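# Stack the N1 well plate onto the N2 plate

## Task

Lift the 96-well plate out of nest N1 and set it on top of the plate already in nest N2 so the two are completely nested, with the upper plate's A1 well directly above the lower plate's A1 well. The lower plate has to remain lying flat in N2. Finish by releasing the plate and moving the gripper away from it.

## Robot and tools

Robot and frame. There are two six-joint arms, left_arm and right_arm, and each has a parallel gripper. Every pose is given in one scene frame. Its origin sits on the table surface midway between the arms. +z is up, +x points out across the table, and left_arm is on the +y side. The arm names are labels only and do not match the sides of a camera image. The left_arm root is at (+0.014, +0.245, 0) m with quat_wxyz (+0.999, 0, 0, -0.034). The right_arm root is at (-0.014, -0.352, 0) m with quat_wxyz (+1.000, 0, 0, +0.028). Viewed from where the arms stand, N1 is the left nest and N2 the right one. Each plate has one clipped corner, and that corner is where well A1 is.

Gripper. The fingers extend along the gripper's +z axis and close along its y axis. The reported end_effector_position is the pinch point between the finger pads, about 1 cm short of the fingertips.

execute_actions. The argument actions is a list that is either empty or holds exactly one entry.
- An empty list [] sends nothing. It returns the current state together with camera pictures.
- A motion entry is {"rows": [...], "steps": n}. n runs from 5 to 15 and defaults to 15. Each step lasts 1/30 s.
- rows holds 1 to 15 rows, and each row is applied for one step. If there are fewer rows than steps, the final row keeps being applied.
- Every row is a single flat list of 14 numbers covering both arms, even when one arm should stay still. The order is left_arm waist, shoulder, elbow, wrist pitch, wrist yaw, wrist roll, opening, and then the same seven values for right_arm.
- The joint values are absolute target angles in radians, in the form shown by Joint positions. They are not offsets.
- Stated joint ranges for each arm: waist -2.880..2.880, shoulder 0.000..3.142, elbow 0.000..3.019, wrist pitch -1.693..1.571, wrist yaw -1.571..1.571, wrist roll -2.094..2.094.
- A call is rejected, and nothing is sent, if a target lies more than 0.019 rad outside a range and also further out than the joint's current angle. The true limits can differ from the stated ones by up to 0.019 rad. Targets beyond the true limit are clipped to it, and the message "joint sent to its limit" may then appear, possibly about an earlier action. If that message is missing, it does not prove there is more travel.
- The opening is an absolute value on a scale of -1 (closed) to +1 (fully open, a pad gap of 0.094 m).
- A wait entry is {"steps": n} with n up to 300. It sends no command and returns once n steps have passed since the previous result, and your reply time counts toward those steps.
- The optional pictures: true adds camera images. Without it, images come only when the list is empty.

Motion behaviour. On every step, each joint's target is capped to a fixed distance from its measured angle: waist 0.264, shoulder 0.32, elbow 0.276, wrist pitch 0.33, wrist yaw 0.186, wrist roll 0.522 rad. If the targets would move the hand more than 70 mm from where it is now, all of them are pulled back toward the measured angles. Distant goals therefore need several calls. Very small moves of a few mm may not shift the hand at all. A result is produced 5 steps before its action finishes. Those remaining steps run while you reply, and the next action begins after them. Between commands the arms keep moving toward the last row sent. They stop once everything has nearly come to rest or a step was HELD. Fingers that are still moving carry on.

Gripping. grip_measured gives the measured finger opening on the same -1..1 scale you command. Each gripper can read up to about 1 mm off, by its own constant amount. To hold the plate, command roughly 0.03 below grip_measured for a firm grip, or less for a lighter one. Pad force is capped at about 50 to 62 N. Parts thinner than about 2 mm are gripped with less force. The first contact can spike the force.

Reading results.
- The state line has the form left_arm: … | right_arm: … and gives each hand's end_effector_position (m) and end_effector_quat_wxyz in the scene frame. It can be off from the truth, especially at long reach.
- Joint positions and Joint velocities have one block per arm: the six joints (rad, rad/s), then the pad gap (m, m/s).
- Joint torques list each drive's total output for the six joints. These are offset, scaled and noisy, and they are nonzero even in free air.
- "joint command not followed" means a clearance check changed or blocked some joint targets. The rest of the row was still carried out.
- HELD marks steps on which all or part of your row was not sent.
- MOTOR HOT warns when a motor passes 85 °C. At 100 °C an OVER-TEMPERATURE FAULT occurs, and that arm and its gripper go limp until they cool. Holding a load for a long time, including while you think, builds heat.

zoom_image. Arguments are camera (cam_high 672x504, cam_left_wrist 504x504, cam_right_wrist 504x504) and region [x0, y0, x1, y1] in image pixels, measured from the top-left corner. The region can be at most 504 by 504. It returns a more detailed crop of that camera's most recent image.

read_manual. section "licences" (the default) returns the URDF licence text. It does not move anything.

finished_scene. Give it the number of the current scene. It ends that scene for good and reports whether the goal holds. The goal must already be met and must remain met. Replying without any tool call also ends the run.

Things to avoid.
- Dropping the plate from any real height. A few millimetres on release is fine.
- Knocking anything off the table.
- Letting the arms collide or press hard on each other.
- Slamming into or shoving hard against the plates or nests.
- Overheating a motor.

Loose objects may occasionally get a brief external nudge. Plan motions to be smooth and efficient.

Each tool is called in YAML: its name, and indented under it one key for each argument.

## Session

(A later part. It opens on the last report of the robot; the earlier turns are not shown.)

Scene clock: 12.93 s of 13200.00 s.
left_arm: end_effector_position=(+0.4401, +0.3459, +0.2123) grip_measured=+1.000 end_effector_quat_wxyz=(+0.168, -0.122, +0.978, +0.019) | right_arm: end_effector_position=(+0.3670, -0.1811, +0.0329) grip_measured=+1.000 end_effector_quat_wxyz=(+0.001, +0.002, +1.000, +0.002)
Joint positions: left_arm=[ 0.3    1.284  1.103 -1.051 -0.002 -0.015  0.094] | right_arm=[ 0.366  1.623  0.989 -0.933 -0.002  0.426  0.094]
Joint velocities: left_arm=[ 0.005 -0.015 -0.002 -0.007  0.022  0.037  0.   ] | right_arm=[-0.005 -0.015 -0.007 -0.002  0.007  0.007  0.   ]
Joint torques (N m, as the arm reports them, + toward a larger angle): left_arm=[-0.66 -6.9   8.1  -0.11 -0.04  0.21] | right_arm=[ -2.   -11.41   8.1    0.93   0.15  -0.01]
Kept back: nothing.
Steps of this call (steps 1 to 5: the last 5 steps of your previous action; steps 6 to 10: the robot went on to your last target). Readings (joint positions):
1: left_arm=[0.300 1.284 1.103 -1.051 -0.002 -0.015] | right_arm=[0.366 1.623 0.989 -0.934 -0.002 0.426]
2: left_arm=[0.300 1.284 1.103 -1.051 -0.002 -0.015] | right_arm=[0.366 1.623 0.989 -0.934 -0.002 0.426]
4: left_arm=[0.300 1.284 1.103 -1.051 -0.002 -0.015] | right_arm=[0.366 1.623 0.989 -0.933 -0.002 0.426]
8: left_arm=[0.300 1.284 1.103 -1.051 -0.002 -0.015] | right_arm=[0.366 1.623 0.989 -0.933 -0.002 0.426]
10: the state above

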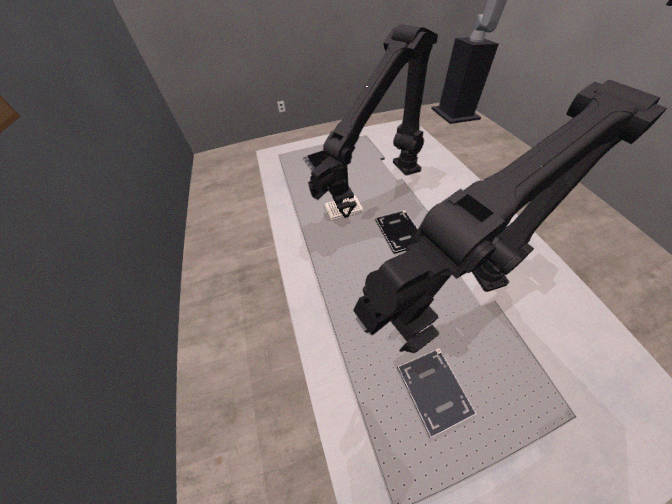

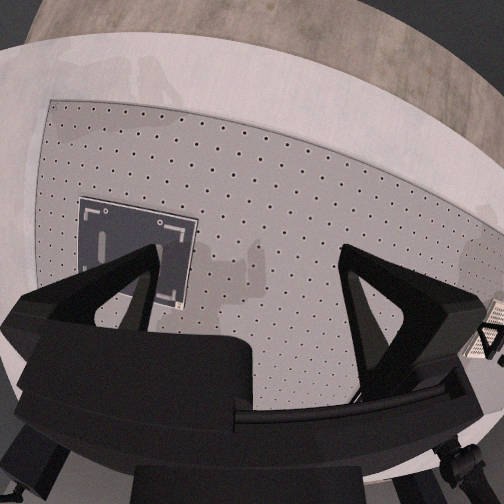

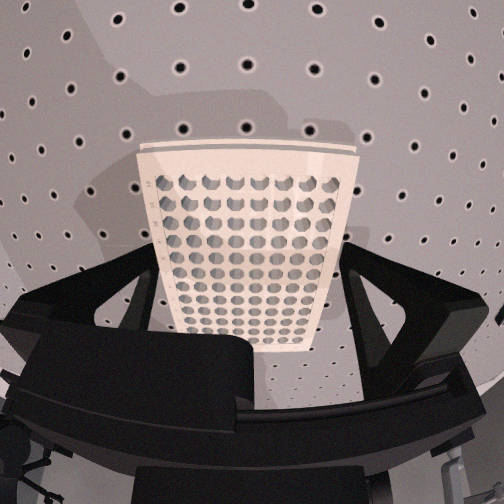

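execute_actions:
  actions:
    - {"rows":[[0.3,1.3,1.1,-1.07,0,0,1,0.373,1.637,0.993,-0.922,0,0.42,0.86],[0.3,1.3,1.1,-1.07,0,0,1,0.373,1.637,0.993,-0.922,0,0.42,0.82],[0.3,1.3,1.1,-1.07,0,0,1,0.373,1.637,0.993,-0.922,0,0.42,0.77],[0.3,1.3,1.1,-1.07,0,0,1,0.373,1.637,0.993,-0.922,0,0.42,0.7]]}

execute_actions:
  actions:
    - {"rows":[[0.3,1.3,1.1,-1.07,0,0,1,0.373,1.59,0.993,-0.94,0,0.42,0.7],[0.3,1.3,1.1,-1.07,0,0,1,0.373,1.57,0.993,-0.95,0,0.42,0.7],[0.3,1.3,1.1,-1.07,0,0,1,0.373,1.55,0.993,-0.97,0,0.42,0.7],[0.3,1.3,1.1,-1.07,0,0,1,0.373,1.53,0.993,-0.99,0,0.42,0.7],[0.3,1.3,1.1,-1.07,0,0,1,0.373,1.51,0.993,-1.01,0,0.42,0.7],[0.3,1.3,1.1,-1.07,0,0,1,0.373,1.49,0.993,-1.03,0,0.42,0.7],[0.3,1.3,1.1,-1.07,0,0,1,0.373,1.47,0.993,-1.05,0,0.42,0.7],[0.3,1.3,1.1,-1.07,0,0,1,0.373,1.45,0.993,-1.07,0,0.42,0.7],[0.3,1.3,1.1,-1.07,0,0,1,0.373,1.438,0.985,-1.093,0,0.42,0.7]]}
  pictures: true

Scene clock: 13.67 s of 13200.00 s.
left_arm: end_effector_position=(+0.4401, +0.3459, +0.2123) grip_measured=+1.000 end_effector_quat_wxyz=(+0.168, -0.122, +0.978, +0.019) | right_arm: end_effector_position=(+0.3671, -0.1810, +0.0329) grip_measured=+0.752 end_effector_quat_wxyz=(+0.001, +0.002, +1.000, +0.002)
Joint positions: left_arm=[ 0.3    1.284  1.103 -1.051 -0.002 -0.015  0.094] | right_arm=[ 0.366  1.623  0.989 -0.932 -0.002  0.426  0.082]
Joint velocities: left_arm=[-0.005 -0.005 -0.007 -0.007 -0.022  0.007  0.   ] | right_arm=[-0.005 -0.005 -0.002  0.007  0.007  0.022 -0.001]
Joint torques (N m, as the arm reports them, + toward a larger angle): left_arm=[-0.71 -6.89  8.09 -0.11 -0.03  0.21] | right_arm=[ -1.85 -12.15   8.21   0.97   0.09  -0.03]
Steps of this call (steps 1 to 12: the robot went on to your last target; steps 13 to 22: the first 10 steps of this action). Readings (joint positions):
13: left_arm=[0.300 1.284 1.103 -1.051 -0.002 -0.015] | right_arm=[0.366 1.623 0.989 -0.933 -0.002 0.426]
14: left_arm=[0.300 1.284 1.103 -1.051 -0.002 -0.015] | right_arm=[0.366 1.623 0.989 -0.933 -0.002 0.426]
16: left_arm=[0.300 1.284 1.103 -1.051 -0.002 -0.015] | right_arm=[0.366 1.623 0.989 -0.932 -0.002 0.426]
20: left_arm=[0.300 1.284 1.103 -1.051 -0.002 -0.015] | right_arm=[0.366 1.623 0.989 -0.932 -0.002 0.426]
22: the state above

Scene clock: 14.17 s of 13200.00 s.
left_arm: end_effector_position=(+0.4401, +0.3459, +0.2123) grip_measured=+1.000 end_effector_quat_wxyz=(+0.168, -0.122, +0.978, +0.019) | right_arm: end_effector_position=(+0.3456, -0.1907, +0.0835) grip_measured=+0.752 end_effector_quat_wxyz=(+0.002, +0.002, +1.000, +0.002)
Joint positions: left_arm=[ 0.3    1.284  1.103 -1.051 -0.002 -0.014  0.094] | right_arm=[ 0.366  1.488  0.985 -1.061 -0.002  0.426  0.082]
Joint velocities: left_arm=[-0.005 -0.005  0.007 -0.012 -0.007  0.007  0.   ] | right_arm=[-0.015 -0.718 -0.017 -0.418  0.037  0.007 -0.001]
Joint torques (N m, as the arm reports them, + toward a larger angle): left_arm=[-0.72 -6.87  8.09 -0.11 -0.03  0.21] | right_arm=[ -1.75 -12.44   8.34   0.52   0.15  -0.02]
Steps of this call (steps 1 to 5: the last 5 steps of your previous action; steps 6 to 15: the first 10 steps of this action). Readings (joint positions):
6: left_arm=[0.300 1.284 1.103 -1.051 -0.002 -0.015] | right_arm=[0.366 1.623 0.989 -0.932 -0.002 0.426]
7: left_arm=[0.300 1.284 1.103 -1.051 -0.002 -0.015] | right_arm=[0.366 1.622 0.989 -0.934 -0.002 0.426]
9: left_arm=[0.300 1.284 1.103 -1.051 -0.002 -0.014] | right_arm=[0.366 1.611 0.989 -0.953 -0.002 0.426]
13: left_arm=[0.300 1.284 1.103 -1.051 -0.002 -0.014] | right_arm=[0.366 1.538 0.986 -1.025 -0.002 0.426]
15: the state above

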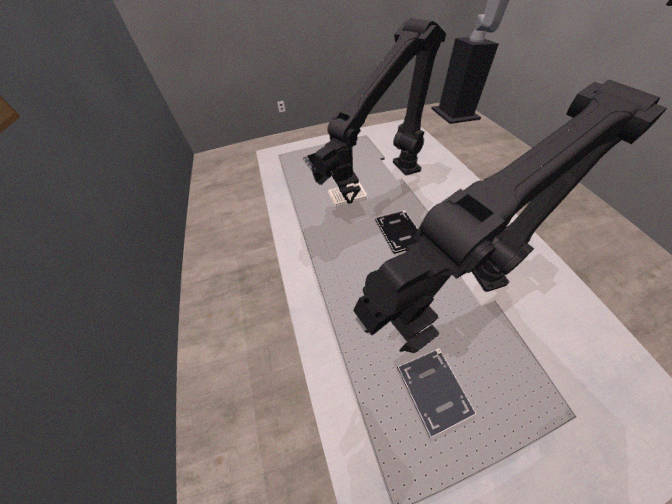

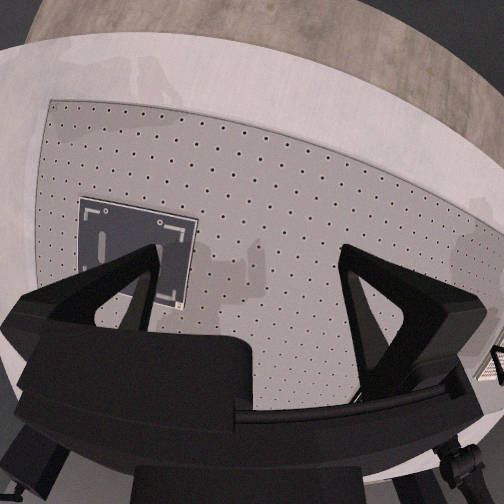

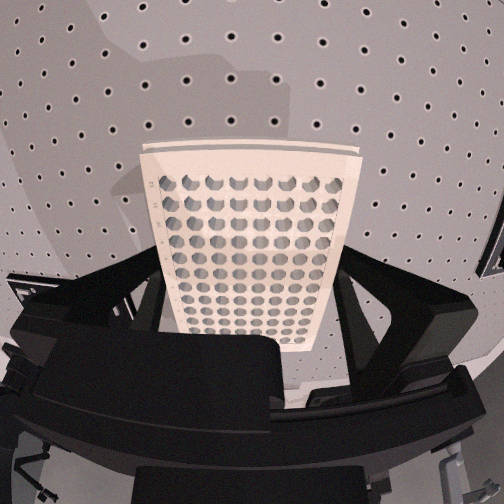

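execute_actions:
  actions:
    - {"rows":[[0.3,1.3,1.1,-1.07,0,0,1,0.35,1.438,0.985,-1.093,0,0.34,0.7],[0.3,1.3,1.1,-1.07,0,0,1,0.32,1.438,0.985,-1.093,0,0.24,0.7],[0.3,1.3,1.1,-1.07,0,0,1,0.28,1.438,0.985,-1.093,0,0.12,0.7],[0.3,1.3,1.1,-1.07,0,0,1,0.24,1.438,0.985,-1.093,0,0,0.7],[0.3,1.3,1.1,-1.07,0,0,1,0.2,1.438,0.985,-1.093,0,-0.13,0.7],[0.3,1.3,1.1,-1.07,0,0,1,0.16,1.438,0.985,-1.093,0,-0.26,0.7],[0.3,1.3,1.1,-1.07,0,0,1,0.12,1.438,0.985,-1.093,0,-0.39,0.7],[0.3,1.3,1.1,-1.07,0,0,1,0.08,1.438,0.985,-1.093,0,-0.52,0.7],[0.3,1.3,1.1,-1.07,0,0,1,0.04,1.438,0.985,-1.093,0,-0.65,0.7],[0.3,1.3,1.1,-1.07,0,0,1,0,1.438,0.985,-1.093,0,-0.78,0.7],[0.3,1.3,1.1,-1.07,0,0,1,-0.04,1.438,0.985,-1.093,0,-0.91,0.7],[0.3,1.3,1.1,-1.07,0,0,1,-0.08,1.438,0.985,-1.093,0,-1.04,0.7],[0.3,1.3,1.1,-1.07,0,0,1,-0.12,1.438,0.985,-1.093,0,-1.17,0.7],[0.3,1.3,1.1,-1.07,0,0,1,-0.16,1.438,0.985,-1.093,0,-1.3,0.7],[0.3,1.3,1.1,-1.07,0,0,1,-0.2,1.438,0.985,-1.093,0,-1.43,0.7]]}

execute_actions:
  actions:
    - {"rows":[[0.3,1.3,1.1,-1.07,0,0,1,-0.24,1.438,0.985,-1.093,0,-1.56,0.7],[0.3,1.3,1.1,-1.07,0,0,1,-0.275,1.438,0.985,-1.093,0,-1.68,0.7],[0.3,1.3,1.1,-1.07,0,0,1,-0.305,1.438,0.985,-1.093,0,-1.79,0.7],[0.3,1.3,1.1,-1.07,0,0,1,-0.33,1.438,0.985,-1.093,0,-1.89,0.7],[0.3,1.3,1.1,-1.07,0,0,1,-0.35,1.438,0.985,-1.093,0,-1.97,0.7],[0.3,1.3,1.1,-1.07,0,0,1,-0.37,1.438,0.985,-1.093,0,-2.03,0.7],[0.3,1.3,1.1,-1.07,0,0,1,-0.385,1.438,0.985,-1.093,0,-2.07,0.7],[0.3,1.3,1.1,-1.07,0,0,1,-0.398,1.438,0.985,-1.093,0,-2.07,0.7]]}

execute_actions:
  actions:
    - {"rows":[[0.3,1.3,1.1,-1.07,0,0,1,-0.398,1.47,0.98,-1.07,0,-2.07,0.7],[0.3,1.3,1.1,-1.07,0,0,1,-0.398,1.48,0.974,-1.055,0,-2.07,0.7],[0.3,1.3,1.1,-1.07,0,0,1,-0.398,1.49,0.966,-1.04,0,-2.07,0.7],[0.3,1.3,1.1,-1.07,0,0,1,-0.398,1.5,0.958,-1.025,0,-2.07,0.7],[0.3,1.3,1.1,-1.07,0,0,1,-0.398,1.51,0.952,-1.008,0,-2.07,0.7]]}

execute_actions:
  actions:
    - {"steps":12}
  pictures: true

zoom_image:
  camera: "cam_right_wrist"
  region: [100,90,400,300]

Scene clock: 15.03 s of 13200.00 s.
left_arm: end_effector_position=(+0.4401, +0.3459, +0.2123) grip_measured=+1.000 end_effector_quat_wxyz=(+0.168, -0.122, +0.978, +0.019) | right_arm: end_effector_position=(+0.3714, -0.2995, +0.1029) grip_measured=+0.752 end_effector_quat_wxyz=(+0.018, -0.207, +0.978, -0.000)
Joint positions: left_arm=[ 0.3    1.284  1.103 -1.051 -0.002 -0.014  0.094] | right_arm=[ 0.08   1.432  0.981 -1.085 -0.002 -0.281  0.082]
Joint velocities: left_arm=[ 0.005 -0.005 -0.002  0.012 -0.007 -0.007  0.   ] | right_arm=[-1.47  -0.005  0.007  0.017 -0.066 -2.777 -0.001]
Joint torques (N m, as the arm reports them, + toward a larger angle): left_arm=[-0.71 -6.87  8.1  -0.12 -0.04  0.21] | right_arm=[ -1.79 -10.7    8.96   0.33   0.07  -0.01]
Steps of this call (steps 1 to 5: the last 5 steps of your previous action; steps 6 to 16: the robot went on to your last target; steps 17 to 26: the first 10 steps of this action). Readings (joint positions):
17: left_arm=[0.300 1.284 1.103 -1.051 -0.002 -0.014] | right_arm=[0.366 1.432 0.981 -1.085 -0.002 0.414]
18: left_arm=[0.300 1.284 1.103 -1.051 -0.002 -0.014] | right_arm=[0.362 1.432 0.981 -1.085 -0.002 0.384]
20: left_arm=[0.300 1.284 1.103 -1.051 -0.002 -0.014] | right_arm=[0.335 1.432 0.981 -1.085 -0.002 0.274]
24: left_arm=[0.300 1.284 1.103 -1.051 -0.002 -0.014] | right_arm=[0.181 1.432 0.981 -1.085 -0.002 -0.082]
26: the state above

Scene clock: 15.53 s of 13200.00 s.
left_arm: end_effector_position=(+0.4401, +0.3459, +0.2123) grip_measured=+1.000 end_effector_quat_wxyz=(+0.168, -0.122, +0.978, +0.019) | right_arm: end_effector_position=(+0.3511, -0.4868, +0.1029) grip_measured=+0.753 end_effector_quat_wxyz=(+0.009, -0.642, +0.766, -0.015)
Joint positions: left_arm=[ 0.3    1.284  1.103 -1.051 -0.002 -0.014  0.094] | right_arm=[-0.408  1.432  0.981 -1.085 -0.001 -1.747  0.082]
Joint velocities: left_arm=[ 0.005 -0.005 -0.017  0.007 -0.022 -0.022  0.   ] | right_arm=[-0.19   0.005 -0.017  0.002  0.081 -2.117  0.   ]
Joint torques (N m, as the arm reports them, + toward a larger angle): left_arm=[-0.62 -6.83  8.08 -0.11 -0.03  0.21] | right_arm=[ -1.07 -10.04   8.96   0.1   -0.07   0.  ]
Steps of this call (steps 1 to 5: the last 5 steps of your previous action; steps 6 to 15: the first 10 steps of this action). Readings (joint positions):
6: left_arm=[0.300 1.284 1.103 -1.051 -0.002 -0.014] | right_arm=[-0.181 1.432 0.981 -1.085 -0.001 -0.877]
7: left_arm=[0.300 1.284 1.103 -1.051 -0.002 -0.014] | right_arm=[-0.218 1.432 0.981 -1.085 -0.001 -0.976]
9: left_arm=[0.300 1.284 1.103 -1.051 -0.002 -0.014] | right_arm=[-0.287 1.432 0.981 -1.085 -0.001 -1.175]
13: left_arm=[0.300 1.284 1.103 -1.051 -0.002 -0.014] | right_arm=[-0.385 1.432 0.981 -1.085 -0.001 -1.573]
15: the state above

Scene clock: 16.03 s of 13200.00 s.
left_arm: end_effector_position=(+0.4401, +0.3459, +0.2123) grip_measured=+1.000 end_effector_quat_wxyz=(+0.168, -0.122, +0.978, +0.019) | right_arm: end_effector_position=(+0.3484, -0.4844, +0.0640) grip_measured=+0.753 end_effector_quat_wxyz=(+0.001, +0.751, -0.660, -0.005)
Joint positions: left_arm=[ 0.3    1.284  1.103 -1.051 -0.002 -0.014  0.094] | right_arm=[-0.405  1.505  0.945 -1.02  -0.001 -2.048  0.082]
Joint velocities: left_arm=[ 0.005 -0.005 -0.012 -0.002  0.11   0.007  0.   ] | right_arm=[-0.005  0.093 -0.066  0.002 -0.037 -0.095 -0.   ]
Joint torques (N m, as the arm reports them, + toward a larger angle): left_arm=[-0.71 -6.83  8.1  -0.12 -0.03  0.21] | right_arm=[ -2.25 -11.01   9.05   0.78  -0.08  -0.1 ]
Steps of this call (steps 1 to 5: the last 5 steps of your previous action; steps 6 to 15: the first 10 steps of this action). Readings (joint positions):
6: left_arm=[0.300 1.284 1.103 -1.051 -0.002 -0.014] | right_arm=[-0.406 1.434 0.981 -1.084 -0.001 -1.978]
7: left_arm=[0.300 1.284 1.103 -1.051 -0.002 -0.014] | right_arm=[-0.405 1.437 0.980 -1.080 -0.001 -1.994]
9: left_arm=[0.300 1.284 1.103 -1.051 -0.002 -0.014] | right_arm=[-0.405 1.451 0.973 -1.058 -0.001 -2.017]
13: left_arm=[0.300 1.284 1.103 -1.051 -0.002 -0.014] | right_arm=[-0.405 1.493 0.951 -1.022 -0.001 -2.042]
15: the state above

Scene clock: 16.43 s of 13200.00 s.
left_arm: end_effector_position=(+0.4401, +0.3459, +0.2123) grip_measured=+1.000 end_effector_quat_wxyz=(+0.168, -0.122, +0.978, +0.019) | right_arm: end_effector_position=(+0.3480, -0.4842, +0.0625) grip_measured=+0.753 end_effector_quat_wxyz=(+0.002, +0.754, -0.656, -0.006)
Joint positions: left_arm=[ 0.3    1.284  1.103 -1.051 -0.002 -0.014  0.094] | right_arm=[-0.405  1.508  0.943 -1.018 -0.001 -2.058  0.082]
Joint velocities: left_arm=[-0.005  0.005  0.007 -0.012  0.022 -0.022  0.   ] | right_arm=[-0.015 -0.015  0.002 -0.002 -0.007 -0.066 -0.   ]
Joint torques (N m, as the arm reports them, + toward a larger angle): left_arm=[-0.67 -6.87  8.07 -0.11 -0.03  0.21] | right_arm=[ -2.09 -11.18   8.79   0.69  -0.04  -0.05]
Kept back: nothing.
Steps of this call (steps 1 to 5: the last 5 steps of your previous action; steps 6 to 12: the robot went on to your last target). Readings (joint positions):
1: left_arm=[0.300 1.284 1.103 -1.051 -0.002 -0.014] | right_arm=[-0.405 1.508 0.943 -1.020 -0.001 -2.050]
2: left_arm=[0.300 1.284 1.103 -1.051 -0.002 -0.014] | right_arm=[-0.405 1.508 0.943 -1.020 -0.001 -2.052]
4: left_arm=[0.300 1.284 1.103 -1.051 -0.002 -0.014] | right_arm=[-0.405 1.508 0.943 -1.018 -0.001 -2.054]
8: left_arm=[0.300 1.284 1.103 -1.051 -0.002 -0.014] | right_arm=[-0.405 1.508 0.943 -1.018 -0.001 -2.057]
12: the state above

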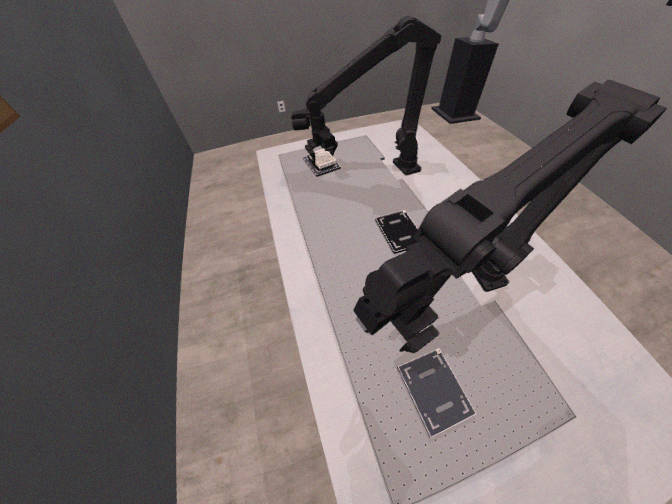

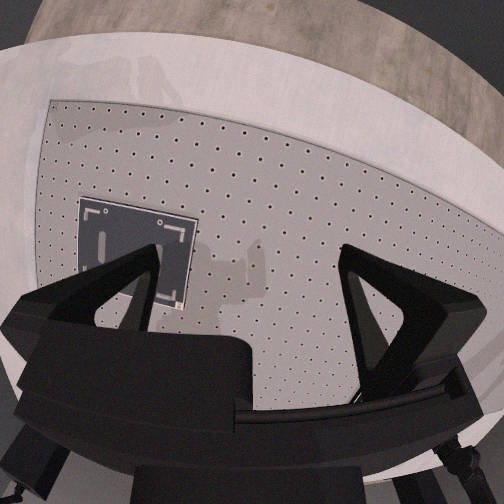

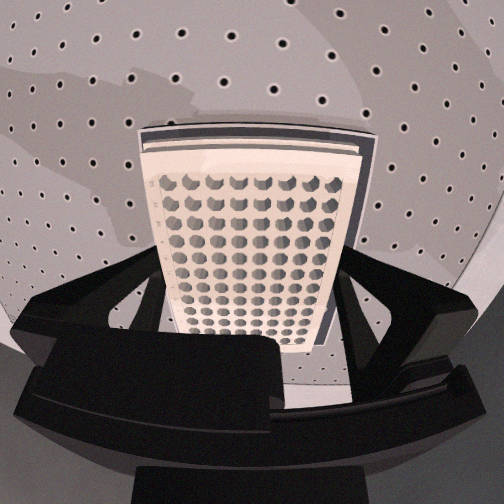

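Region (100, 90, 400, 300) of cam_right_wrist's 504x504 image, scaled by 1.680, with more detail than that image has; it fills the top 353 rows of this view, and the rest is white.

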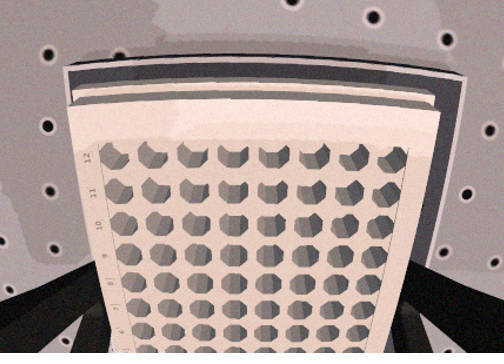

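execute_actions:
  actions:
    - {"rows":[[0.3,1.3,1.1,-1.07,0,0,1,-0.43,1.51,0.986,-0.998,0,-2.078,0.7]]}

execute_actions:
  actions:
    - {"steps":12}
  pictures: true

zoom_image:
  camera: "cam_right_wrist"
  region: [120,90,380,200]

Scene clock: 16.93 s of 13200.00 s.
left_arm: end_effector_position=(+0.4401, +0.3459, +0.2123) grip_measured=+1.000 end_effector_quat_wxyz=(+0.168, -0.122, +0.978, +0.019) | right_arm: end_effector_position=(+0.3473, -0.4930, +0.0625) grip_measured=+0.753 end_effector_quat_wxyz=(-0.000, +0.750, -0.662, -0.001)
Joint positions: left_arm=[ 0.3    1.284  1.103 -1.051 -0.002 -0.014  0.094] | right_arm=[-0.426  1.508  0.943 -1.008 -0.001 -2.065  0.082]
Joint velocities: left_arm=[-0.005  0.005  0.007 -0.017  0.037 -0.037  0.   ] | right_arm=[-0.024 -0.015 -0.017  0.002 -0.051 -0.037  0.   ]
Joint torques (N m, as the arm reports them, + toward a larger angle): left_arm=[-0.69 -6.87  8.09 -0.11 -0.03  0.2 ] | right_arm=[ -2.4  -10.93  12.12   0.7   -0.05  -0.05]
Steps of this call (steps 1 to 5: the robot went on to your last target; steps 6 to 15: the first 10 steps of this action). Readings (joint positions):
6: left_arm=[0.300 1.284 1.103 -1.051 -0.002 -0.014] | right_arm=[-0.406 1.508 0.943 -1.016 -0.001 -2.060]
7: left_arm=[0.300 1.284 1.103 -1.051 -0.002 -0.014] | right_arm=[-0.408 1.508 0.943 -1.013 -0.001 -2.061]
9: left_arm=[0.300 1.284 1.103 -1.051 -0.002 -0.014] | right_arm=[-0.416 1.508 0.943 -1.009 -0.001 -2.063]
13: left_arm=[0.300 1.284 1.103 -1.051 -0.002 -0.014] | right_arm=[-0.426 1.508 0.943 -1.008 -0.001 -2.065]
15: the state above

Scene clock: 17.33 s of 13200.00 s.
left_arm: end_effector_position=(+0.4401, +0.3459, +0.2123) grip_measured=+1.000 end_effector_quat_wxyz=(+0.168, -0.122, +0.978, +0.019) | right_arm: end_effector_position=(+0.3473, -0.4930, +0.0625) grip_measured=+0.753 end_effector_quat_wxyz=(-0.000, +0.750, -0.661, -0.001)
Joint positions: left_arm=[ 0.3    1.284  1.103 -1.051 -0.002 -0.014  0.094] | right_arm=[-0.426  1.508  0.943 -1.008 -0.001 -2.067  0.082]
Joint velocities: left_arm=[ 0.005 -0.015  0.002 -0.007  0.051 -0.022  0.   ] | right_arm=[-0.005  0.005 -0.007 -0.002 -0.007  0.007 -0.   ]
Joint torques (N m, as the arm reports them, + toward a larger angle): left_arm=[-0.69 -6.81  8.1  -0.11 -0.03  0.2 ] | right_arm=[ -2.49 -11.56  12.07   0.82  -0.08  -0.09]
Kept back: nothing.
Steps of this call (steps 1 to 5: the last 5 steps of your previous action; steps 6 to 12: the robot went on to your last target). Readings (joint positions):
1: left_arm=[0.300 1.284 1.103 -1.051 -0.002 -0.014] | right_arm=[-0.426 1.508 0.943 -1.008 -0.001 -2.066]
2: left_arm=[0.300 1.284 1.103 -1.051 -0.002 -0.014] | right_arm=[-0.426 1.508 0.943 -1.008 -0.001 -2.066]
4: left_arm=[0.300 1.284 1.103 -1.051 -0.002 -0.014] | right_arm=[-0.426 1.508 0.943 -1.008 -0.001 -2.066]
8: left_arm=[0.300 1.284 1.103 -1.051 -0.002 -0.014] | right_arm=[-0.426 1.508 0.943 -1.008 -0.001 -2.066]
12: the state above

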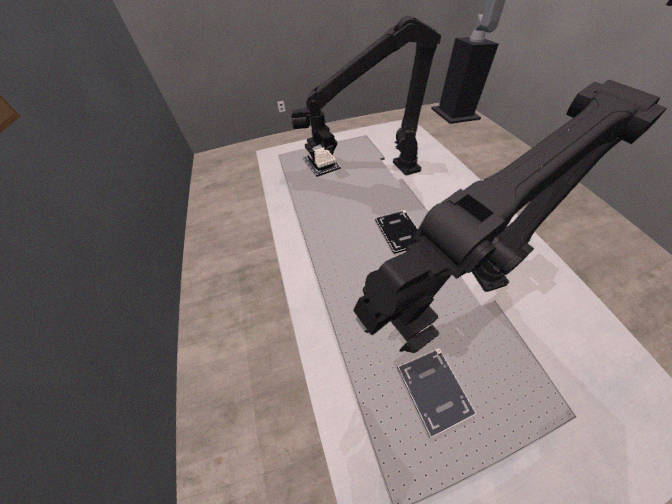

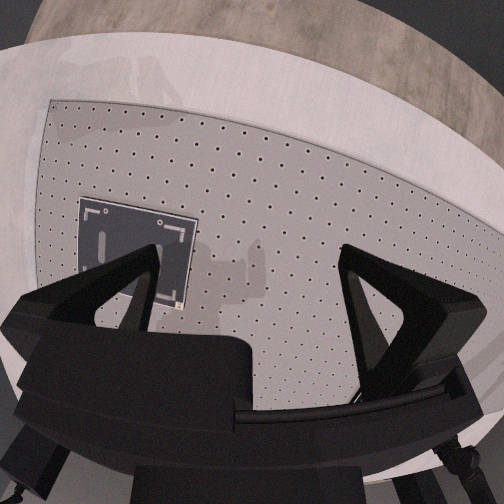

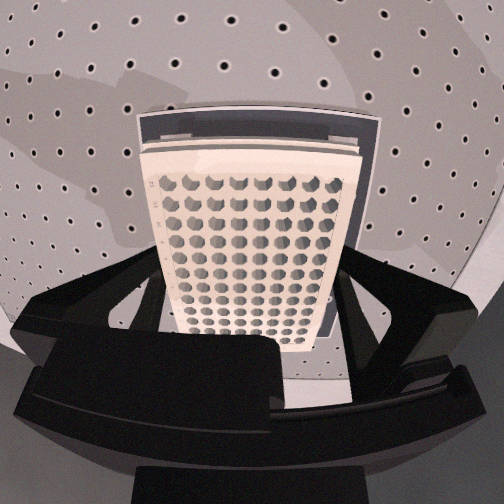

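Region (120, 90, 380, 200) of cam_right_wrist's 504x504 image, scaled by 1.938, with more detail than that image has; it fills the top 213 rows of this view, and the rest is white.

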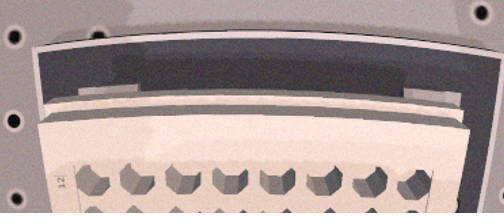

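execute_actions:
  actions:
    - {"rows":[[0.3,1.3,1.1,-1.07,0,0,1,-0.439,1.522,0.996,-0.992,0,-2.086,0.7]]}

execute_actions:
  actions:
    - {"steps":12}
  pictures: true

zoom_image:
  camera: "cam_right_wrist"
  region: [120,90,380,200]

Scene clock: 17.80 s of 13200.00 s.
left_arm: end_effector_position=(+0.4401, +0.3459, +0.2123) grip_measured=+1.000 end_effector_quat_wxyz=(+0.168, -0.122, +0.978, +0.019) | right_arm: end_effector_position=(+0.3523, -0.4973, +0.0658) grip_measured=+0.753 end_effector_quat_wxyz=(-0.003, +0.749, -0.662, +0.007)
Joint positions: left_arm=[ 0.3    1.284  1.103 -1.051 -0.002 -0.014  0.094] | right_arm=[-0.432  1.508  0.953 -1.001 -0.001 -2.07   0.082]
Joint velocities: left_arm=[ 0.005 -0.005  0.002  0.017 -0.051 -0.007  0.   ] | right_arm=[-0.005 -0.005 -0.007 -0.007 -0.007 -0.037 -0.001]
Joint torques (N m, as the arm reports them, + toward a larger angle): left_arm=[-0.67 -6.82  8.08 -0.1  -0.03  0.21] | right_arm=[ -2.58 -10.2   12.08   0.76  -0.07  -0.09]
joint sent to its limit (right arm) — the command would take joint 6 (wrist roll) past its lower limit, so that joint was sent only as far as its limit.
Steps of this call (steps 1 to 4: the robot went on to your last target; steps 5 to 14: the first 10 steps of this action). Readings (joint positions):
5: left_arm=[0.300 1.284 1.103 -1.051 -0.002 -0.014] | right_arm=[-0.427 1.508 0.944 -1.007 -0.001 -2.067]
6: left_arm=[0.300 1.284 1.103 -1.051 -0.002 -0.014] | right_arm=[-0.427 1.508 0.944 -1.006 -0.001 -2.068]
8: left_arm=[0.300 1.284 1.103 -1.051 -0.002 -0.014] | right_arm=[-0.429 1.508 0.948 -1.004 -0.001 -2.069]
12: left_arm=[0.300 1.284 1.103 -1.051 -0.002 -0.014] | right_arm=[-0.432 1.508 0.953 -1.001 -0.001 -2.070]
14: the state above

Scene clock: 18.20 s of 13200.00 s.
left_arm: end_effector_position=(+0.4401, +0.3459, +0.2123) grip_measured=+1.000 end_effector_quat_wxyz=(+0.168, -0.122, +0.978, +0.019) | right_arm: end_effector_position=(+0.3523, -0.4973, +0.0658) grip_measured=+0.753 end_effector_quat_wxyz=(-0.003, +0.750, -0.662, +0.007)
Joint positions: left_arm=[ 0.3    1.284  1.103 -1.051 -0.002 -0.014  0.094] | right_arm=[-0.432  1.508  0.953 -1.001 -0.001 -2.07   0.082]
Joint velocities: left_arm=[-0.015 -0.005 -0.002 -0.002 -0.007 -0.022  0.   ] | right_arm=[-0.005  0.005 -0.002  0.017 -0.022 -0.022  0.   ]
Joint torques (N m, as the arm reports them, + toward a larger angle): left_arm=[-0.72 -6.85  8.11 -0.12 -0.03  0.21] | right_arm=[ -2.71 -10.19  12.1    0.76  -0.05  -0.1 ]
joint sent to its limit (right arm) — the command would take joint 6 (wrist roll) past its lower limit, so that joint was sent only as far as its limit.
Kept back: nothing.
Steps of this call (steps 1 to 5: the last 5 steps of your previous action; steps 6 to 12: the robot went on to your last target). Readings (joint positions):
1: left_arm=[0.300 1.284 1.103 -1.051 -0.002 -0.014] | right_arm=[-0.432 1.508 0.953 -1.001 -0.001 -2.070]
2: left_arm=[0.300 1.284 1.103 -1.051 -0.002 -0.014] | right_arm=[-0.432 1.508 0.953 -1.001 -0.001 -2.070]
4: left_arm=[0.300 1.284 1.103 -1.051 -0.002 -0.014] | right_arm=[-0.432 1.508 0.953 -1.001 -0.001 -2.070]
8: left_arm=[0.300 1.284 1.103 -1.051 -0.002 -0.014] | right_arm=[-0.432 1.508 0.953 -1.001 -0.001 -2.070]
12: the state above

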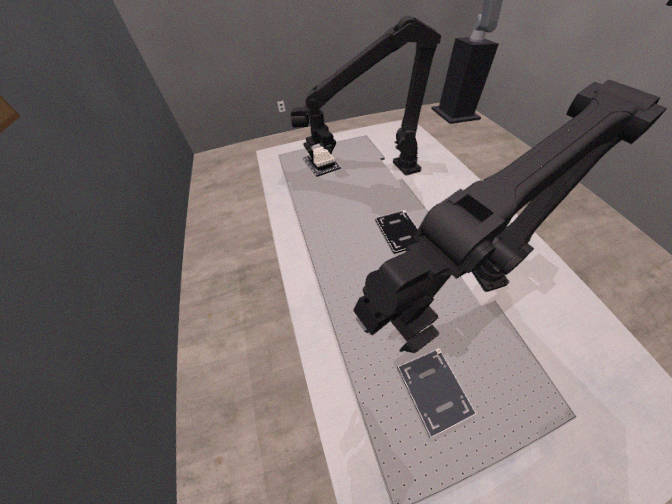

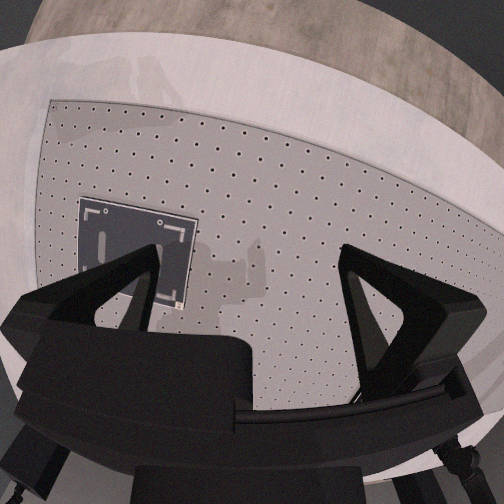

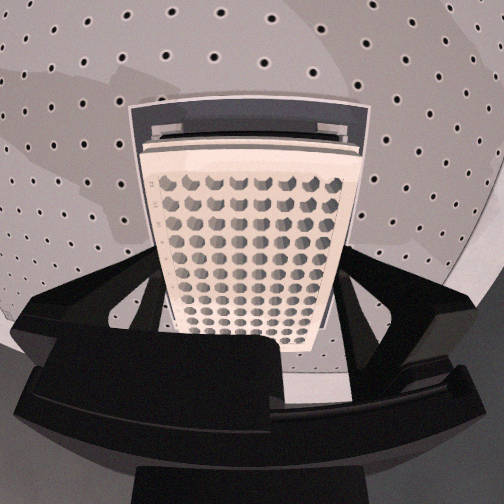

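Region (120, 90, 380, 200) of cam_right_wrist's 504x504 image, scaled by 1.938, with more detail than that image has; it fills the top 213 rows of this view, and the rest is white.

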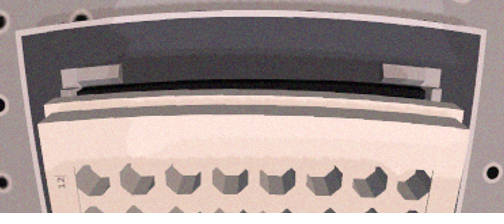

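execute_actions:
  actions:
    - {"rows":[[0.3,1.3,1.1,-1.07,0,0,1,-0.417,1.534,0.98,-0.99,0.022,-2.086,0.7]]}

execute_actions:
  actions:
    - {"steps":12}
  pictures: true

zoom_image:
  camera: "cam_right_wrist"
  region: [120,90,380,200]

Scene clock: 18.73 s of 13200.00 s.
left_arm: end_effector_position=(+0.4401, +0.3459, +0.2123) grip_measured=+1.000 end_effector_quat_wxyz=(+0.168, -0.122, +0.978, +0.019) | right_arm: end_effector_position=(+0.3520, -0.4972, +0.0623) grip_measured=+0.753 end_effector_quat_wxyz=(+0.007, +0.752, -0.659, +0.006)
Joint positions: left_arm=[ 0.3    1.284  1.103 -1.051 -0.002 -0.014  0.094] | right_arm=[-0.424  1.517  0.953 -1.     0.018 -2.07   0.082]
Joint velocities: left_arm=[-0.005 -0.015  0.002 -0.002 -0.007  0.066  0.   ] | right_arm=[ 0.005 -0.015 -0.017  0.002 -0.037  0.037 -0.001]
Joint torques (N m, as the arm reports them, + toward a larger angle): left_arm=[-0.67 -6.84  8.1  -0.12 -0.03  0.21] | right_arm=[-1.69 -9.95 10.62  0.79  0.08 -0.07]
joint sent to its limit (right arm) — the command would take joint 6 (wrist roll) past its lower limit, so that joint was sent only as far as its limit.
Steps of this call (steps 1 to 6: the robot went on to your last target; steps 7 to 16: the first 10 steps of this action). Readings (joint positions):
7: left_arm=[0.300 1.284 1.103 -1.051 -0.002 -0.014] | right_arm=[-0.431 1.508 0.953 -1.001 0.009 -2.070]
8: left_arm=[0.300 1.284 1.103 -1.051 -0.002 -0.014] | right_arm=[-0.430 1.509 0.953 -1.001 0.015 -2.070]
10: left_arm=[0.300 1.284 1.103 -1.051 -0.002 -0.014] | right_arm=[-0.427 1.512 0.953 -1.000 0.018 -2.070]
14: left_arm=[0.300 1.284 1.103 -1.051 -0.002 -0.014] | right_arm=[-0.424 1.517 0.953 -1.000 0.018 -2.070]
16: the state above

Scene clock: 19.13 s of 13200.00 s.
left_arm: end_effector_position=(+0.4401, +0.3459, +0.2123) grip_measured=+1.000 end_effector_quat_wxyz=(+0.168, -0.122, +0.978, +0.019) | right_arm: end_effector_position=(+0.3520, -0.4972, +0.0623) grip_measured=+0.753 end_effector_quat_wxyz=(+0.008, +0.752, -0.659, +0.006)
Joint positions: left_arm=[ 0.3    1.284  1.103 -1.051 -0.002 -0.014  0.094] | right_arm=[-0.424  1.517  0.953 -1.     0.019 -2.07   0.082]
Joint velocities: left_arm=[-0.005  0.005 -0.002 -0.012 -0.037 -0.007  0.   ] | right_arm=[-0.015 -0.015  0.012 -0.012 -0.007 -0.051 -0.001]
Joint torques (N m, as the arm reports them, + toward a larger angle): left_arm=[-0.66 -6.89  8.08 -0.11 -0.04  0.21] | right_arm=[-1.4  -9.97 10.64  0.76  0.1  -0.08]
joint sent to its limit (right arm) — the command would take joint 6 (wrist roll) past its lower limit, so that joint was sent only as far as its limit.
Kept back: nothing.
Steps of this call (steps 1 to 5: the last 5 steps of your previous action; steps 6 to 12: the robot went on to your last target). Readings (joint positions):
1: left_arm=[0.300 1.284 1.103 -1.051 -0.002 -0.014] | right_arm=[-0.424 1.517 0.953 -1.000 0.018 -2.070]
2: left_arm=[0.300 1.284 1.103 -1.051 -0.002 -0.014] | right_arm=[-0.424 1.517 0.953 -1.000 0.018 -2.070]
4: left_arm=[0.300 1.284 1.103 -1.051 -0.002 -0.014] | right_arm=[-0.424 1.517 0.953 -1.000 0.019 -2.070]
8: left_arm=[0.300 1.284 1.103 -1.051 -0.002 -0.014] | right_arm=[-0.424 1.517 0.953 -1.000 0.019 -2.070]
12: the state above

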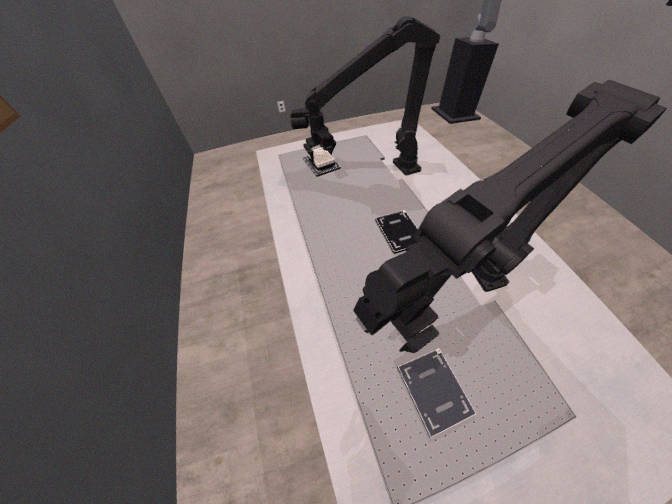

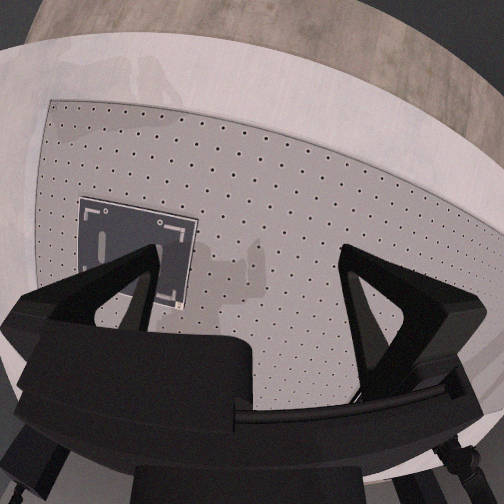

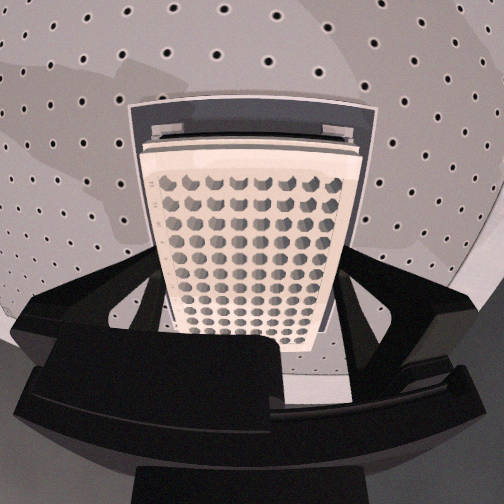

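Region (120, 90, 380, 200) of cam_right_wrist's 504x504 image, scaled by 1.938, with more detail than that image has; it fills the top 213 rows of this view, and the rest is white.

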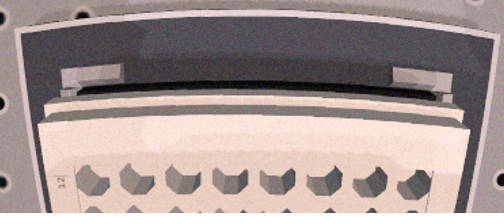

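execute_actions:
  actions:
    - {"rows":[[0.3,1.3,1.1,-1.07,0,0,1,-0.42,1.544,0.98,-0.982,0.024,-2.086,0.7]]}

execute_actions:
  actions:
    - {"steps":8}
  pictures: true

zoom_image:
  camera: "cam_right_wrist"
  region: [120,90,380,200]

Scene clock: 19.63 s of 13200.00 s.
left_arm: end_effector_position=(+0.4401, +0.3459, +0.2123) grip_measured=+1.000 end_effector_quat_wxyz=(+0.168, -0.122, +0.978, +0.019) | right_arm: end_effector_position=(+0.3532, -0.4980, +0.0588) grip_measured=+0.753 end_effector_quat_wxyz=(+0.008, +0.752, -0.659, +0.006)
Joint positions: left_arm=[ 0.3    1.284  1.103 -1.051 -0.002 -0.014  0.094] | right_arm=[-0.424  1.527  0.953 -0.992  0.02  -2.071  0.082]
Joint velocities: left_arm=[-0.005  0.005  0.002 -0.002  0.022 -0.022  0.   ] | right_arm=[-0.005 -0.005  0.002 -0.012  0.007 -0.066  0.001]
Joint torques (N m, as the arm reports them, + toward a larger angle): left_arm=[-0.69 -6.84  8.11 -0.12 -0.04  0.21] | right_arm=[-2.23 -9.59 10.51  0.89  0.09 -0.07]
joint sent to its limit (right arm) — the command would take joint 6 (wrist roll) past its lower limit, so that joint was sent only as far as its limit.
Steps of this call (steps 1 to 5: the robot went on to your last target; steps 6 to 15: the first 10 steps of this action). Readings (joint positions):
6: left_arm=[0.300 1.284 1.103 -1.051 -0.002 -0.014] | right_arm=[-0.424 1.518 0.953 -0.999 0.019 -2.071]
7: left_arm=[0.300 1.284 1.103 -1.051 -0.002 -0.014] | right_arm=[-0.424 1.519 0.953 -0.996 0.020 -2.071]
9: left_arm=[0.300 1.284 1.103 -1.051 -0.002 -0.014] | right_arm=[-0.424 1.522 0.953 -0.993 0.020 -2.071]
13: left_arm=[0.300 1.284 1.103 -1.051 -0.002 -0.014] | right_arm=[-0.424 1.527 0.953 -0.992 0.020 -2.071]
15: the state above

Scene clock: 19.90 s of 13200.00 s.
left_arm: end_effector_position=(+0.4401, +0.3459, +0.2123) grip_measured=+1.000 end_effector_quat_wxyz=(+0.168, -0.122, +0.978, +0.019) | right_arm: end_effector_position=(+0.3532, -0.4980, +0.0588) grip_measured=+0.753 end_effector_quat_wxyz=(+0.008, +0.752, -0.659, +0.006)
Joint positions: left_arm=[ 0.3    1.284  1.103 -1.051 -0.002 -0.014  0.094] | right_arm=[-0.424  1.527  0.953 -0.992  0.02  -2.071  0.082]
Joint velocities: left_arm=[-0.015 -0.005 -0.007 -0.007  0.095  0.007  0.   ] | right_arm=[-0.015  0.005  0.012  0.002 -0.022  0.051  0.002]
Joint torques (N m, as the arm reports them, + toward a larger angle): left_arm=[-0.66 -6.86  8.09 -0.12 -0.03  0.21] | right_arm=[-2.29 -9.8  10.57  0.77  0.11 -0.09]
joint sent to its limit (right arm) — the command would take joint 6 (wrist roll) past its lower limit, so that joint was sent only as far as its limit.
Kept back: nothing.
Steps of this call (steps 1 to 5: the last 5 steps of your previous action; steps 6 to 8: the robot went on to your last target). Readings (joint positions):
1: left_arm=[0.300 1.284 1.103 -1.051 -0.002 -0.014] | right_arm=[-0.424 1.527 0.953 -0.992 0.020 -2.071]
2: left_arm=[0.300 1.284 1.103 -1.051 -0.002 -0.014] | right_arm=[-0.424 1.527 0.953 -0.992 0.020 -2.071]
4: left_arm=[0.300 1.284 1.103 -1.051 -0.002 -0.014] | right_arm=[-0.424 1.527 0.953 -0.992 0.020 -2.071]
8: the state above

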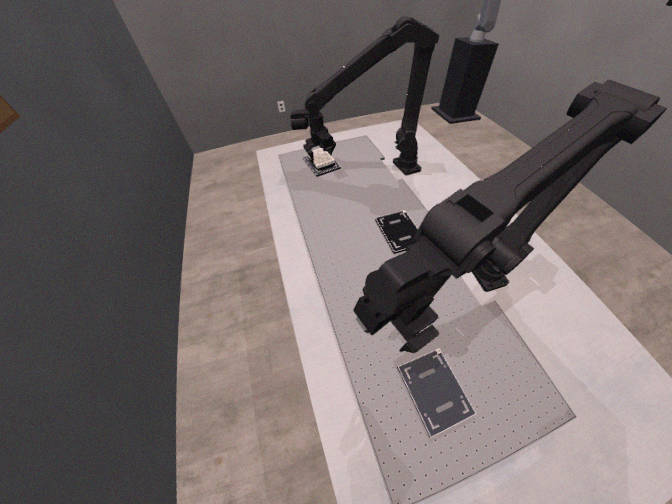

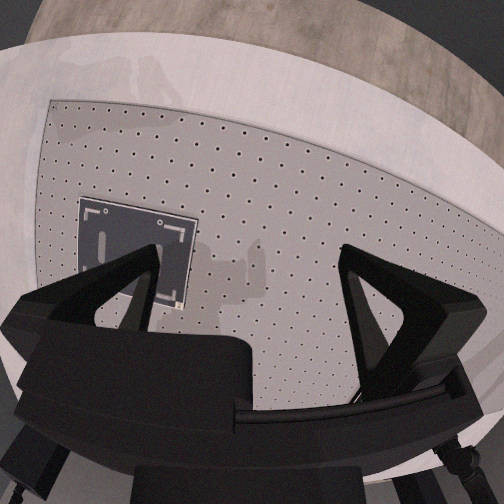

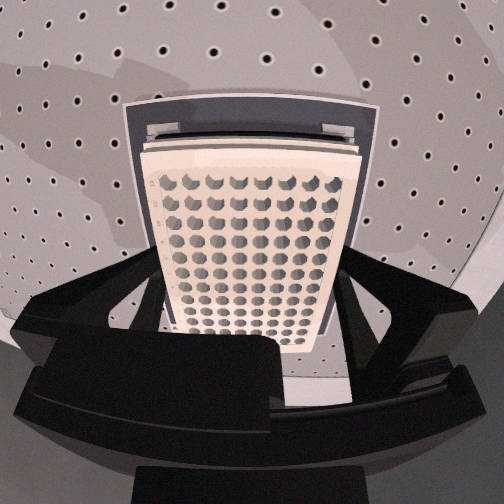

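Region (120, 90, 380, 200) of cam_right_wrist's 504x504 image, scaled by 1.938, with more detail than that image has; it fills the top 213 rows of this view, and the rest is white.

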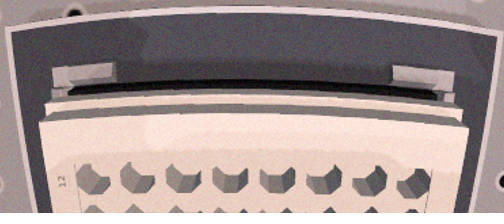

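execute_actions:
  actions:
    - {"rows":[[0.3,1.3,1.1,-1.07,0,0,1,-0.42,1.554,0.98,-0.9795,0.024,-2.086,0.7]]}

execute_actions:
  actions:
    - {"rows":[[0.3,1.3,1.1,-1.07,0,0,1,-0.42,1.562,0.98,-0.9785,0.024,-2.086,0.7]]}
  pictures: true

zoom_image:
  camera: "cam_right_wrist"
  region: [120,90,380,200]

Scene clock: 20.43 s of 13200.00 s.
left_arm: end_effector_position=(+0.4401, +0.3459, +0.2123) grip_measured=+1.000 end_effector_quat_wxyz=(+0.168, -0.122, +0.978, +0.019) | right_arm: end_effector_position=(+0.3534, -0.4981, +0.0577) grip_measured=+0.753 end_effector_quat_wxyz=(+0.009, +0.752, -0.659, +0.006)
Joint positions: left_arm=[ 0.3    1.284  1.103 -1.051 -0.002 -0.014  0.094] | right_arm=[-0.424  1.53   0.953 -0.99   0.02  -2.071  0.082]
Joint velocities: left_arm=[-0.005 -0.005  0.002 -0.007  0.007  0.007  0.   ] | right_arm=[-0.005 -0.005 -0.007  0.012  0.007 -0.022 -0.001]
Joint torques (N m, as the arm reports them, + toward a larger angle): left_arm=[-0.67 -6.86  8.09 -0.12 -0.04  0.21] | right_arm=[-2.3  -9.46 10.48  0.79  0.08 -0.06]
joint sent to its limit (right arm) — the command would take joint 6 (wrist roll) past its lower limit, so that joint was sent only as far as its limit.
Steps of this call (steps 1 to 6: the robot went on to your last target; steps 7 to 16: the first 10 steps of this action). Readings (joint positions):
7: left_arm=[0.300 1.284 1.103 -1.051 -0.002 -0.014] | right_arm=[-0.424 1.527 0.953 -0.992 0.020 -2.071]
8: left_arm=[0.300 1.284 1.103 -1.051 -0.002 -0.014] | right_arm=[-0.424 1.528 0.953 -0.991 0.020 -2.071]
10: left_arm=[0.300 1.284 1.103 -1.051 -0.002 -0.014] | right_arm=[-0.424 1.530 0.953 -0.990 0.020 -2.071]
14: left_arm=[0.300 1.284 1.103 -1.051 -0.002 -0.014] | right_arm=[-0.424 1.530 0.953 -0.990 0.020 -2.071]
16: the state above

Scene clock: 20.93 s of 13200.00 s.
left_arm: end_effector_position=(+0.4401, +0.3459, +0.2123) grip_measured=+1.000 end_effector_quat_wxyz=(+0.168, -0.122, +0.978, +0.019) | right_arm: end_effector_position=(+0.3534, -0.4981, +0.0577) grip_measured=+0.753 end_effector_quat_wxyz=(+0.009, +0.752, -0.659, +0.006)
Joint positions: left_arm=[ 0.3    1.284  1.103 -1.051 -0.002 -0.014  0.094] | right_arm=[-0.424  1.53   0.953 -0.99   0.02  -2.071  0.082]
Joint velocities: left_arm=[-0.005  0.015 -0.002  0.002 -0.095 -0.037  0.   ] | right_arm=[ 0.005 -0.005 -0.022  0.017  0.081  0.022  0.001]
Joint torques (N m, as the arm reports them, + toward a larger angle): left_arm=[-0.68 -6.89  8.09 -0.12 -0.03  0.2 ] | right_arm=[-1.68 -8.83 10.64  0.83  0.09 -0.08]
joint sent to its limit (right arm) — the command would take joint 6 (wrist roll) past its lower limit, so that joint was sent only as far as its limit.
Steps of this call (steps 1 to 5: the last 5 steps of your previous action; steps 6 to 15: the first 10 steps of this action). Readings (joint positions):
6: left_arm=[0.300 1.284 1.103 -1.051 -0.002 -0.014] | right_arm=[-0.424 1.530 0.953 -0.990 0.020 -2.071]
7: left_arm=[0.300 1.284 1.103 -1.051 -0.002 -0.014] | right_arm=[-0.424 1.530 0.953 -0.990 0.020 -2.071]
9: left_arm=[0.300 1.284 1.103 -1.051 -0.002 -0.014] | right_arm=[-0.424 1.530 0.953 -0.990 0.020 -2.071]
13: left_arm=[0.300 1.284 1.103 -1.051 -0.002 -0.014] | right_arm=[-0.424 1.530 0.953 -0.990 0.020 -2.071]
15: the state above

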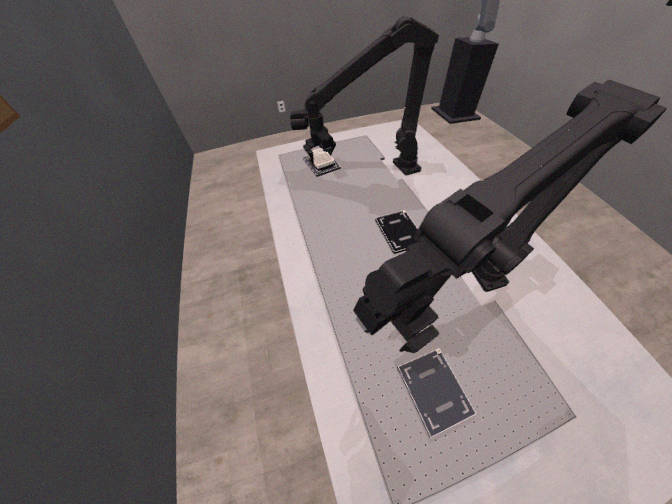

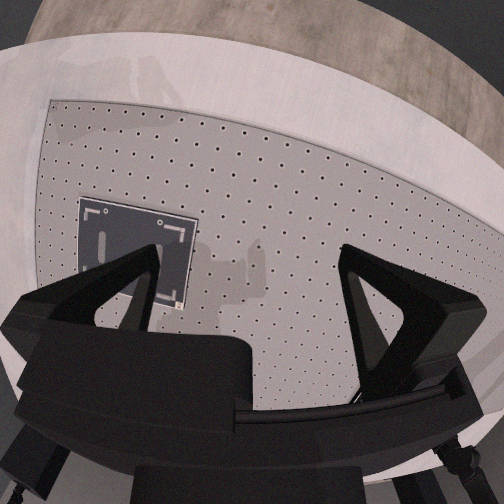

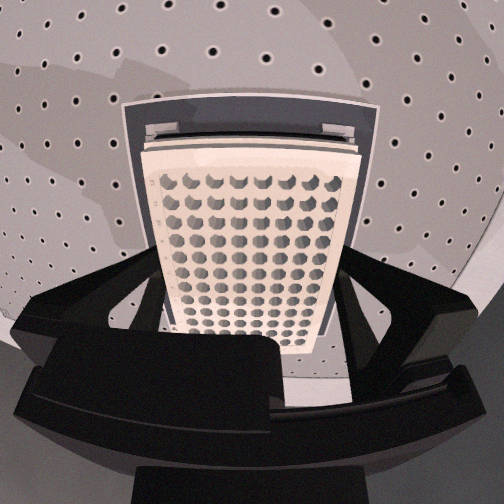

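Region (120, 90, 380, 200) of cam_right_wrist's 504x504 image, scaled by 1.938, with more detail than that image has; it fills the top 213 rows of this view, and the rest is white.

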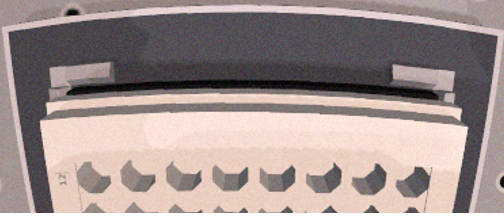

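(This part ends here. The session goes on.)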